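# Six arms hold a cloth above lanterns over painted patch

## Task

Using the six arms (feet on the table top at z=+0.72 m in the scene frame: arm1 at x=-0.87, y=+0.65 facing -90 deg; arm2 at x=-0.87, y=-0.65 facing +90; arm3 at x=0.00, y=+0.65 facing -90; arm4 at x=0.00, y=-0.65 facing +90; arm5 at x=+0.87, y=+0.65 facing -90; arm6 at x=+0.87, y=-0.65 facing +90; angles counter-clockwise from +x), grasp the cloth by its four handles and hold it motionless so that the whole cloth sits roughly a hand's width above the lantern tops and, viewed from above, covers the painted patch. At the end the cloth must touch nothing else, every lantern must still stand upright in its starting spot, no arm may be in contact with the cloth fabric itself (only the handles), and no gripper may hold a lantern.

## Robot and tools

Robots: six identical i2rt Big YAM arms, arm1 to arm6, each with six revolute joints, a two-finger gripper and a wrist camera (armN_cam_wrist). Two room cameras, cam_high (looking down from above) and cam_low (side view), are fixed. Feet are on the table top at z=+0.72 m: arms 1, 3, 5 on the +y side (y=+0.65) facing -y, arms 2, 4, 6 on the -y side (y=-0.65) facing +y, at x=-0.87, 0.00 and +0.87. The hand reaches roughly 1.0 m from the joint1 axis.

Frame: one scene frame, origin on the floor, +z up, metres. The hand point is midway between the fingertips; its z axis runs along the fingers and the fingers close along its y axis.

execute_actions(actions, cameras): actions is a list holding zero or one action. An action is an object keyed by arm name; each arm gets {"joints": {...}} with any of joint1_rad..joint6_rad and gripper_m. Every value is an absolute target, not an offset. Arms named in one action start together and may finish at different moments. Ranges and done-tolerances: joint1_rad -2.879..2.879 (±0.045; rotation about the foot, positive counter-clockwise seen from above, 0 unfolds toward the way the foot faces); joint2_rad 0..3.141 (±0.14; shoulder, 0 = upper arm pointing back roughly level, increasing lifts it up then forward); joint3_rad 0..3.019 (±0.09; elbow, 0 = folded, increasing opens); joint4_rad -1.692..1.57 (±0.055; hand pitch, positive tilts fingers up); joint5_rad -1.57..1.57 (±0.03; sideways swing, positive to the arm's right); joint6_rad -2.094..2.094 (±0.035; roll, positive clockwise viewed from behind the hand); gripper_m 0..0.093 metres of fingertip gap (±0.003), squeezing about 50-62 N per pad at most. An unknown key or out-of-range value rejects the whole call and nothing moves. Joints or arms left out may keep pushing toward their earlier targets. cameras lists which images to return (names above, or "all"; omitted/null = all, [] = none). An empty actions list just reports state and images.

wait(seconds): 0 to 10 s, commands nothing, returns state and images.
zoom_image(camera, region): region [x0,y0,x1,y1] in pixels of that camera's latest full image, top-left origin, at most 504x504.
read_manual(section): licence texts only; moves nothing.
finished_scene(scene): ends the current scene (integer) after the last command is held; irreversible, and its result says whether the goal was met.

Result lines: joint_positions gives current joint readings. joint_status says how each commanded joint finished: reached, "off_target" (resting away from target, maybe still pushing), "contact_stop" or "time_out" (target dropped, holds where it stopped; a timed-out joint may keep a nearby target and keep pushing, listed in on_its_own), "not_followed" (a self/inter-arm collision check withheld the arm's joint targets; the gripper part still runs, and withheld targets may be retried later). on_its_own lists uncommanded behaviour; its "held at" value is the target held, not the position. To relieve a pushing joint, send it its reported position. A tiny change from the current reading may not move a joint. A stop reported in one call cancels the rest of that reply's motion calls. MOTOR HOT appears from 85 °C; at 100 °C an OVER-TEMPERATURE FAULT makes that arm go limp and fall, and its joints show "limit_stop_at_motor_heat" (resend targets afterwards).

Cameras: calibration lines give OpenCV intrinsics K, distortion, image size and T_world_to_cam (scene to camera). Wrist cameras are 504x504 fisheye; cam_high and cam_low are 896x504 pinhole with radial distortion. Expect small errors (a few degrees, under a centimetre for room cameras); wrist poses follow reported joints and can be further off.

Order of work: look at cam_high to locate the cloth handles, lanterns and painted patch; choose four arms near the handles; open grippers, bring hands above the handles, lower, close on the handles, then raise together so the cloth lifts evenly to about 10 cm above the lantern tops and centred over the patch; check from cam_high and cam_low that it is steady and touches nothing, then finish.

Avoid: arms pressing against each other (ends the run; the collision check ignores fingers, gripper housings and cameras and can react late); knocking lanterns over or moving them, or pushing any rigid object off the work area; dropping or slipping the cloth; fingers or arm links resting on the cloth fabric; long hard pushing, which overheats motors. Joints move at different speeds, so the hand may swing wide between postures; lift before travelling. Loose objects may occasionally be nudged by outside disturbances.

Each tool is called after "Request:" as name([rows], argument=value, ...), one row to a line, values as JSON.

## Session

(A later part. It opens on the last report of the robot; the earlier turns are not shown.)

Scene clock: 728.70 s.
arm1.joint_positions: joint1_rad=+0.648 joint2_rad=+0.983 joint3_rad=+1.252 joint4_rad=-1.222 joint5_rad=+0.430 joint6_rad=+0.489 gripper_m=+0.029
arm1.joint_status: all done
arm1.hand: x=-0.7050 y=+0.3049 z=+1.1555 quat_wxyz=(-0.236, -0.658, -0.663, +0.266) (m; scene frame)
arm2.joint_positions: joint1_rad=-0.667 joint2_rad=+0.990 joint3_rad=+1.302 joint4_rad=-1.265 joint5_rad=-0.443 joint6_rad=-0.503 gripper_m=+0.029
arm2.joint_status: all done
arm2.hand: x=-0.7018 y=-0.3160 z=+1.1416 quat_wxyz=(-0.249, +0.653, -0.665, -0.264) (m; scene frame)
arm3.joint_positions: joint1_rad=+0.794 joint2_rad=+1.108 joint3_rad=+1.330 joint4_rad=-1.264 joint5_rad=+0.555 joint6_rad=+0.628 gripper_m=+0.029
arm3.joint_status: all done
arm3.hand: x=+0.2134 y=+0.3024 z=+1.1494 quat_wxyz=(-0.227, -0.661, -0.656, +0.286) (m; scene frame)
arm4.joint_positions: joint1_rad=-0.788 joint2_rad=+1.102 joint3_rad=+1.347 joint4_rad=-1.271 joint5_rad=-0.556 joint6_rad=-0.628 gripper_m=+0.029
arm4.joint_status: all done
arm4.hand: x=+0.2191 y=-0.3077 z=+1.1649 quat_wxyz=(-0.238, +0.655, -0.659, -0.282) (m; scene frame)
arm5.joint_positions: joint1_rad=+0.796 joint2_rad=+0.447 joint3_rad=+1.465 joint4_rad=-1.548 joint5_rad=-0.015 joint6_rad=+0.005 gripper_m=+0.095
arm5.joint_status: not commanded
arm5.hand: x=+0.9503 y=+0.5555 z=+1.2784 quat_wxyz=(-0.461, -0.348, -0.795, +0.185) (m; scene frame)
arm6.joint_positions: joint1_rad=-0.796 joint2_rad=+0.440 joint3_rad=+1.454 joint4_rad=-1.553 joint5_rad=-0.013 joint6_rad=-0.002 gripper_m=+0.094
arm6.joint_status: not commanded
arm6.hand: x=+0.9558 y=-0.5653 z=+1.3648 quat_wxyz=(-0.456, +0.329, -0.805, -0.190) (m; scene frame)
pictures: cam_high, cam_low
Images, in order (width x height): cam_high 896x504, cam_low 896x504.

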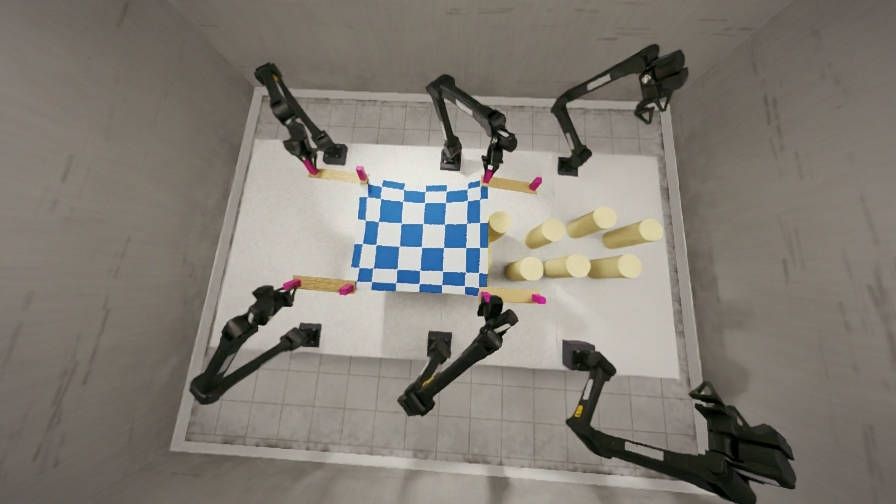

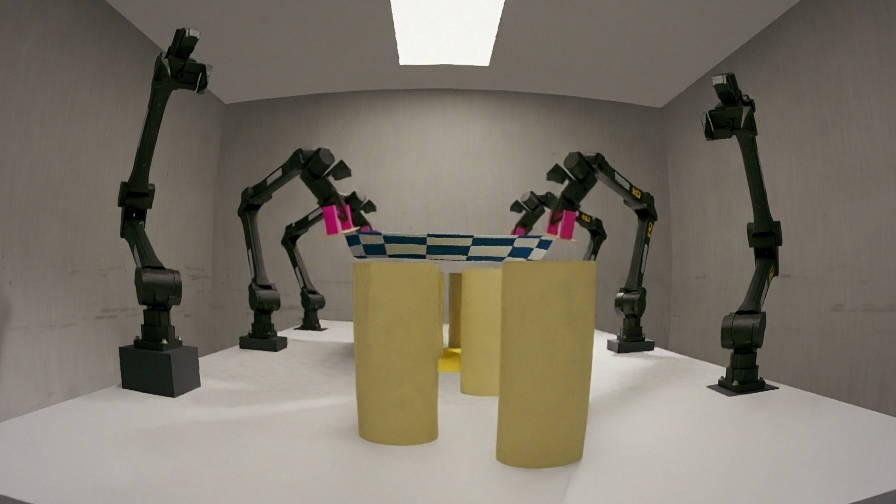

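Request:
execute_actions([
  {"arm1":{"joints":{"joint1_rad":0.93,"joint2_rad":1.175,"joint3_rad":1.53,"joint4_rad":-1.30,"joint5_rad":0.60,"joint6_rad":0.755}},"arm2":{"joints":{"joint1_rad":-0.94,"joint2_rad":1.185,"joint3_rad":1.59,"joint4_rad":-1.355,"joint5_rad":-0.604,"joint6_rad":-0.761}},"arm3":{"joints":{"joint1_rad":1.055,"joint2_rad":1.345,"joint3_rad":1.695,"joint4_rad":-1.36,"joint5_rad":0.653,"joint6_rad":0.89}},"arm4":{"joints":{"joint1_rad":-1.05,"joint2_rad":1.345,"joint3_rad":1.685,"joint4_rad":-1.36,"joint5_rad":-0.653,"joint6_rad":-0.89}}},
], cameras=["cam_high","cam_low"])

Scene clock: 736.17 s.
arm1.joint_positions: joint1_rad=+0.931 joint2_rad=+1.204 joint3_rad=+1.471 joint4_rad=-1.293 joint5_rad=+0.599 joint6_rad=+0.753 gripper_m=+0.029
arm1.joint_status: all done
arm1.hand: x=-0.5837 y=+0.3063 z=+1.1817 quat_wxyz=(-0.263, -0.656, -0.652, +0.273) (m; scene frame)
arm2.joint_positions: joint1_rad=-0.940 joint2_rad=+1.219 joint3_rad=+1.529 joint4_rad=-1.340 joint5_rad=-0.604 joint6_rad=-0.762 gripper_m=+0.029
arm2.joint_status: all done
arm2.hand: x=-0.5816 y=-0.3175 z=+1.1684 quat_wxyz=(-0.274, +0.652, -0.653, -0.270) (m; scene frame)
arm3.joint_positions: joint1_rad=+1.031 joint2_rad=+1.370 joint3_rad=+1.621 joint4_rad=-1.349 joint5_rad=+0.671 joint6_rad=+0.860 gripper_m=+0.029
arm3.joint_status: all done
arm3.hand: x=+0.3490 y=+0.3055 z=+1.1794 quat_wxyz=(-0.266, -0.656, -0.646, +0.285) (m; scene frame)
arm4.joint_positions: joint1_rad=-1.028 joint2_rad=+1.360 joint3_rad=+1.625 joint4_rad=-1.358 joint5_rad=-0.670 joint6_rad=-0.860 gripper_m=+0.029
arm4.joint_status: all done
arm4.hand: x=+0.3524 y=-0.3161 z=+1.1912 quat_wxyz=(-0.272, +0.650, -0.653, -0.279) (m; scene frame)
arm5.joint_positions: joint1_rad=+0.796 joint2_rad=+0.447 joint3_rad=+1.465 joint4_rad=-1.548 joint5_rad=-0.015 joint6_rad=+0.005 gripper_m=+0.095
arm5.joint_status: not commanded
arm5.hand: x=+0.9503 y=+0.5555 z=+1.2784 quat_wxyz=(-0.461, -0.348, -0.795, +0.185) (m; scene frame)
arm6.joint_positions: joint1_rad=-0.796 joint2_rad=+0.440 joint3_rad=+1.454 joint4_rad=-1.553 joint5_rad=-0.013 joint6_rad=-0.002 gripper_m=+0.094
arm6.joint_status: not commanded
arm6.hand: x=+0.9558 y=-0.5653 z=+1.3648 quat_wxyz=(-0.456, +0.329, -0.805, -0.190) (m; scene frame)
pictures: cam_high, cam_low
Images, in order (width x height): cam_high 896x504, cam_low 896x504.

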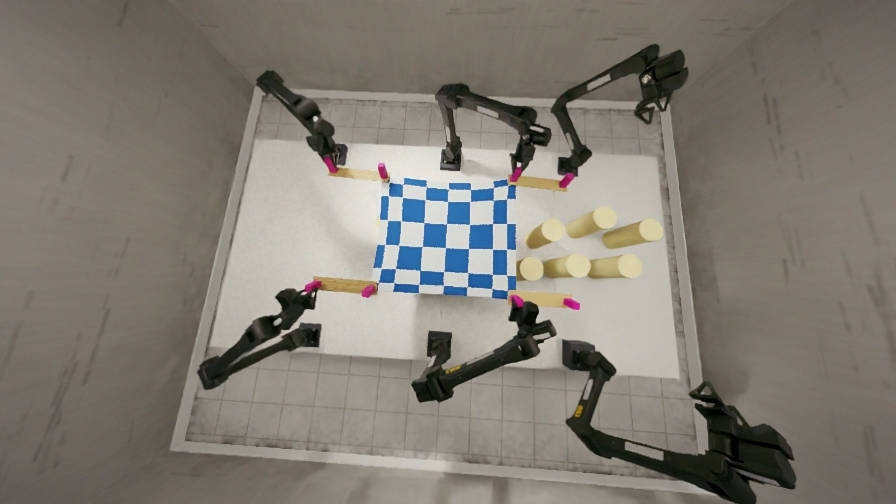

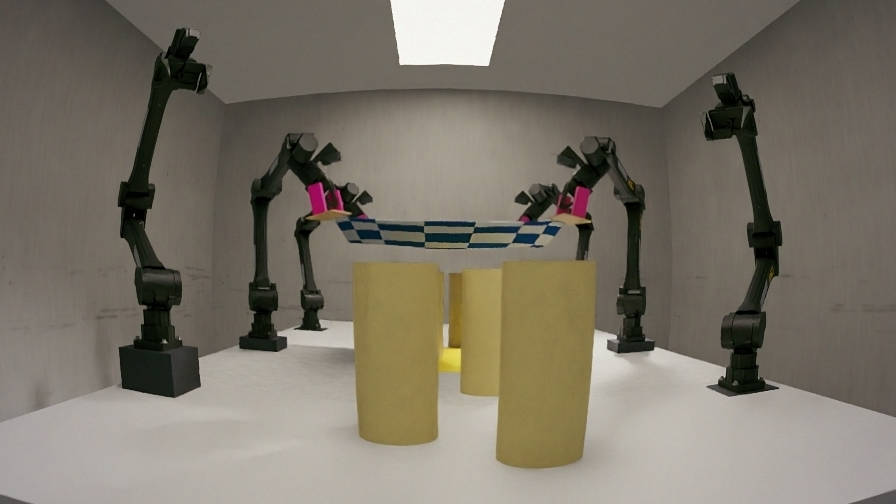

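Request:
zoom_image(camera="cam_high", region=[300,150,600,320])

Request:
execute_actions(actions=[], cameras=["arm1_cam_wrist","arm2_cam_wrist","arm3_cam_wrist","arm4_cam_wrist"])

Region (300, 150, 600, 320) of cam_high's 896x504 image, scaled by 1.680, with more detail than that image has; it fills the top 286 rows of this view, and the rest is white.

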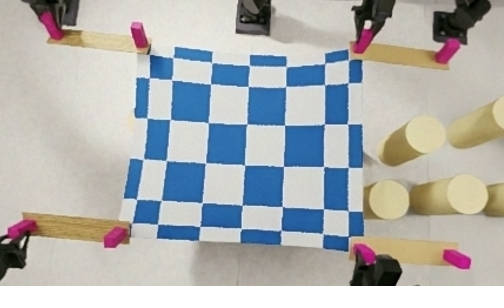

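Scene clock: 748.03 s.
arm1.joint_positions: joint1_rad=+0.931 joint2_rad=+1.204 joint3_rad=+1.471 joint4_rad=-1.293 joint5_rad=+0.599 joint6_rad=+0.754 gripper_m=+0.029
arm1.joint_status: all done
arm1.hand: x=-0.5837 y=+0.3063 z=+1.1817 quat_wxyz=(-0.263, -0.657, -0.652, +0.273) (m; scene frame)
arm2.joint_positions: joint1_rad=-0.940 joint2_rad=+1.218 joint3_rad=+1.529 joint4_rad=-1.340 joint5_rad=-0.604 joint6_rad=-0.763 gripper_m=+0.029
arm2.joint_status: all done
arm2.hand: x=-0.5817 y=-0.3176 z=+1.1686 quat_wxyz=(-0.274, +0.653, -0.653, -0.269) (m; scene frame)
arm3.joint_positions: joint1_rad=+1.031 joint2_rad=+1.370 joint3_rad=+1.621 joint4_rad=-1.349 joint5_rad=+0.671 joint6_rad=+0.861 gripper_m=+0.029
arm3.joint_status: all done
arm3.hand: x=+0.3490 y=+0.3055 z=+1.1794 quat_wxyz=(-0.266, -0.657, -0.646, +0.285) (m; scene frame)
arm4.joint_positions: joint1_rad=-1.028 joint2_rad=+1.360 joint3_rad=+1.625 joint4_rad=-1.358 joint5_rad=-0.670 joint6_rad=-0.861 gripper_m=+0.029
arm4.joint_status: all done
arm4.hand: x=+0.3524 y=-0.3161 z=+1.1912 quat_wxyz=(-0.272, +0.650, -0.652, -0.279) (m; scene frame)
arm5.joint_positions: joint1_rad=+0.796 joint2_rad=+0.447 joint3_rad=+1.465 joint4_rad=-1.548 joint5_rad=-0.015 joint6_rad=+0.005 gripper_m=+0.095
arm5.joint_status: not commanded
arm5.hand: x=+0.9503 y=+0.5555 z=+1.2784 quat_wxyz=(-0.461, -0.348, -0.795, +0.185) (m; scene frame)
arm6.joint_positions: joint1_rad=-0.796 joint2_rad=+0.440 joint3_rad=+1.454 joint4_rad=-1.553 joint5_rad=-0.013 joint6_rad=-0.002 gripper_m=+0.094
arm6.joint_status: not commanded
arm6.hand: x=+0.9558 y=-0.5653 z=+1.3648 quat_wxyz=(-0.456, +0.329, -0.805, -0.190) (m; scene frame)
pictures: arm1_cam_wrist, arm2_cam_wrist, arm3_cam_wrist, arm4_cam_wrist
camera_calibration (this result's frames):
arm1_cam_wrist: T_world_to_cam=[[-0.999915, 0.01263, 0.00320146, -0.58848], [0.0120167, 0.988899, -0.148104, -0.116882], [-0.00503648, -0.148053, -0.988967, 1.33986], [0, 0, 0, 1]] pos_world=[-0.580278, 0.321387, 1.30965]
arm2_cam_wrist: T_world_to_cam=[[0.999841, -0.0139445, 0.0111558, 0.566011], [-0.0121625, -0.989157, -0.146357, -0.147859], [0.0130757, 0.146198, -0.989169, 1.33563], [0, 0, 0, 1]] pos_world=[-0.585183, -0.333629, 1.29321]
arm3_cam_wrist: T_world_to_cam=[[-0.999773, 0.0212652, -0.00102009, 0.34516], [0.0211312, 0.985362, -0.169159, -0.0987926], [-0.00259203, -0.169142, -0.985588, 1.34204], [0, 0, 0, 1]] pos_world=[0.350648, 0.317002, 1.30634]
arm4_cam_wrist: T_world_to_cam=[[0.999814, 0.003616, -0.0189378, -0.327366], [0.0000845809, -0.983068, -0.183243, -0.0869158], [-0.0192797, 0.183207, -0.982885, 1.35688], [0, 0, 0, 1]] pos_world=[0.353472, -0.33285, 1.31153]
Images, in order (width x height): arm1_cam_wrist 504x504, arm2_cam_wrist 504x504, arm3_cam_wrist 504x504, arm4_cam_wrist 504x504.

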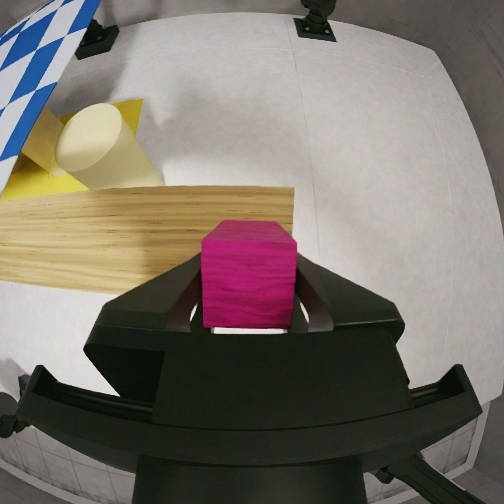

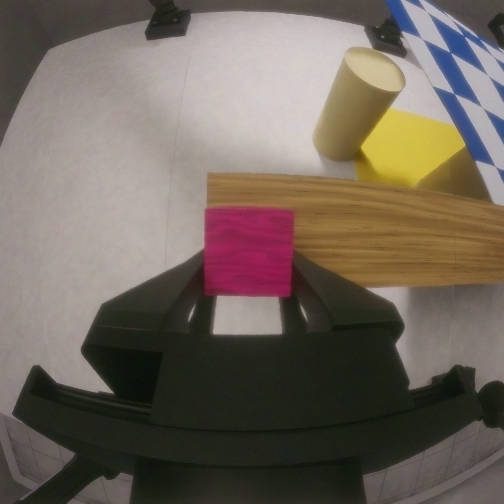

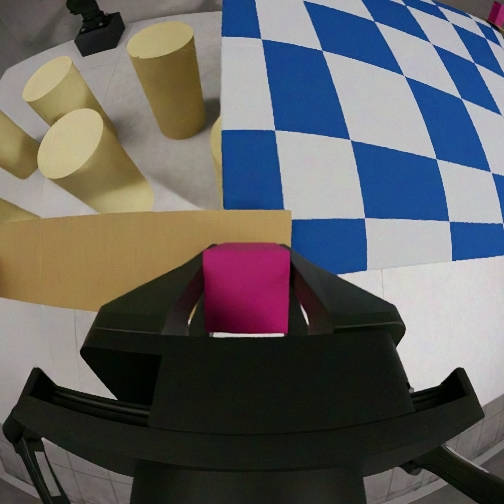

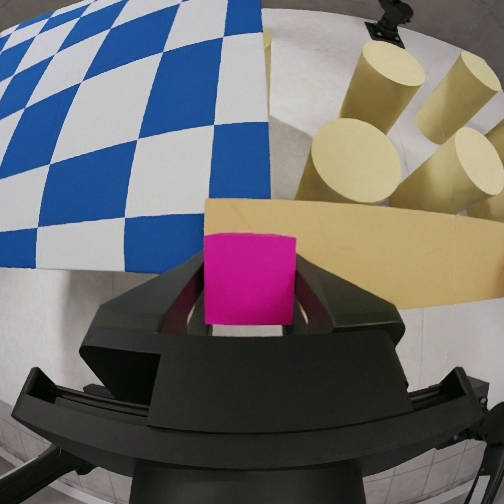

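Request:
zoom_image(camera="cam_low", region=[290,160,600,270])

This scene's latest camera images include none from cam_low. They are from: arm1_cam_wrist, arm2_cam_wrist, arm3_cam_wrist, arm4_cam_wrist. Call execute_actions without "cameras", or with cam_low in "cameras", to get its image.

Request:
execute_actions(actions=[], cameras=["cam_low"])

Request:
zoom_image(camera="cam_low", region=[290,160,450,270])

Request:
zoom_image(camera="cam_low", region=[460,160,620,270])

Scene clock: 756.27 s.
arm1.joint_positions: joint1_rad=+0.931 joint2_rad=+1.204 joint3_rad=+1.471 joint4_rad=-1.293 joint5_rad=+0.599 joint6_rad=+0.754 gripper_m=+0.029
arm1.joint_status: all done
arm1.hand: x=-0.5837 y=+0.3063 z=+1.1817 quat_wxyz=(-0.263, -0.657, -0.652, +0.273) (m; scene frame)
arm2.joint_positions: joint1_rad=-0.940 joint2_rad=+1.218 joint3_rad=+1.529 joint4_rad=-1.340 joint5_rad=-0.604 joint6_rad=-0.763 gripper_m=+0.029
arm2.joint_status: all done
arm2.hand: x=-0.5817 y=-0.3176 z=+1.1686 quat_wxyz=(-0.274, +0.653, -0.653, -0.269) (m; scene frame)
arm3.joint_positions: joint1_rad=+1.031 joint2_rad=+1.370 joint3_rad=+1.621 joint4_rad=-1.349 joint5_rad=+0.671 joint6_rad=+0.861 gripper_m=+0.029
arm3.joint_status: all done
arm3.hand: x=+0.3490 y=+0.3055 z=+1.1794 quat_wxyz=(-0.266, -0.657, -0.646, +0.285) (m; scene frame)
arm4.joint_positions: joint1_rad=-1.028 joint2_rad=+1.360 joint3_rad=+1.625 joint4_rad=-1.358 joint5_rad=-0.670 joint6_rad=-0.861 gripper_m=+0.029
arm4.joint_status: all done
arm4.hand: x=+0.3524 y=-0.3161 z=+1.1912 quat_wxyz=(-0.272, +0.650, -0.652, -0.279) (m; scene frame)
arm5.joint_positions: joint1_rad=+0.796 joint2_rad=+0.447 joint3_rad=+1.465 joint4_rad=-1.548 joint5_rad=-0.015 joint6_rad=+0.005 gripper_m=+0.095
arm5.joint_status: not commanded
arm5.hand: x=+0.9503 y=+0.5555 z=+1.2784 quat_wxyz=(-0.461, -0.348, -0.795, +0.185) (m; scene frame)
arm6.joint_positions: joint1_rad=-0.796 joint2_rad=+0.440 joint3_rad=+1.454 joint4_rad=-1.553 joint5_rad=-0.013 joint6_rad=-0.002 gripper_m=+0.094
arm6.joint_status: not commanded
arm6.hand: x=+0.9558 y=-0.5653 z=+1.3648 quat_wxyz=(-0.456, +0.329, -0.805, -0.190) (m; scene frame)
pictures: cam_low
Images, in order (width x height): cam_low 896x504.

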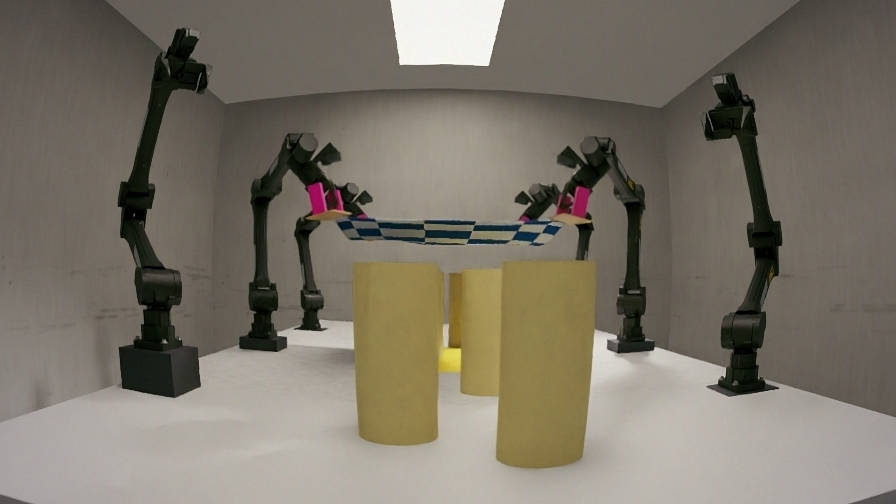

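Region (290, 160, 450, 270) of cam_low's 896x504 image, scaled by 3.150, with more detail than that image has; it fills the top 346 rows of this view, and the rest is white.

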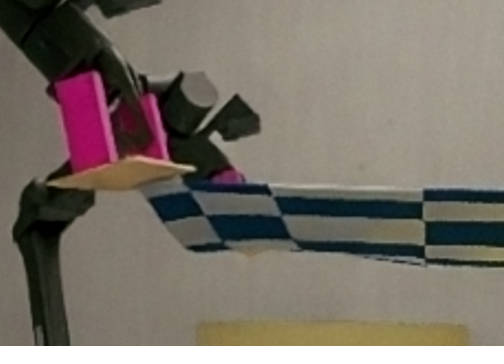

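Region (460, 160, 620, 270) of cam_low's 896x504 image, scaled by 3.150, with more detail than that image has; it fills the top 346 rows of this view, and the rest is white.

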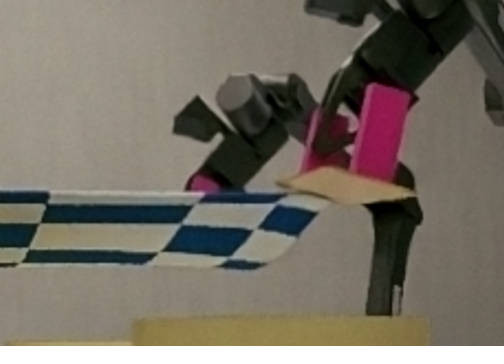

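Request:
finished_scene(scene=1)

The scene is finished: the task was done.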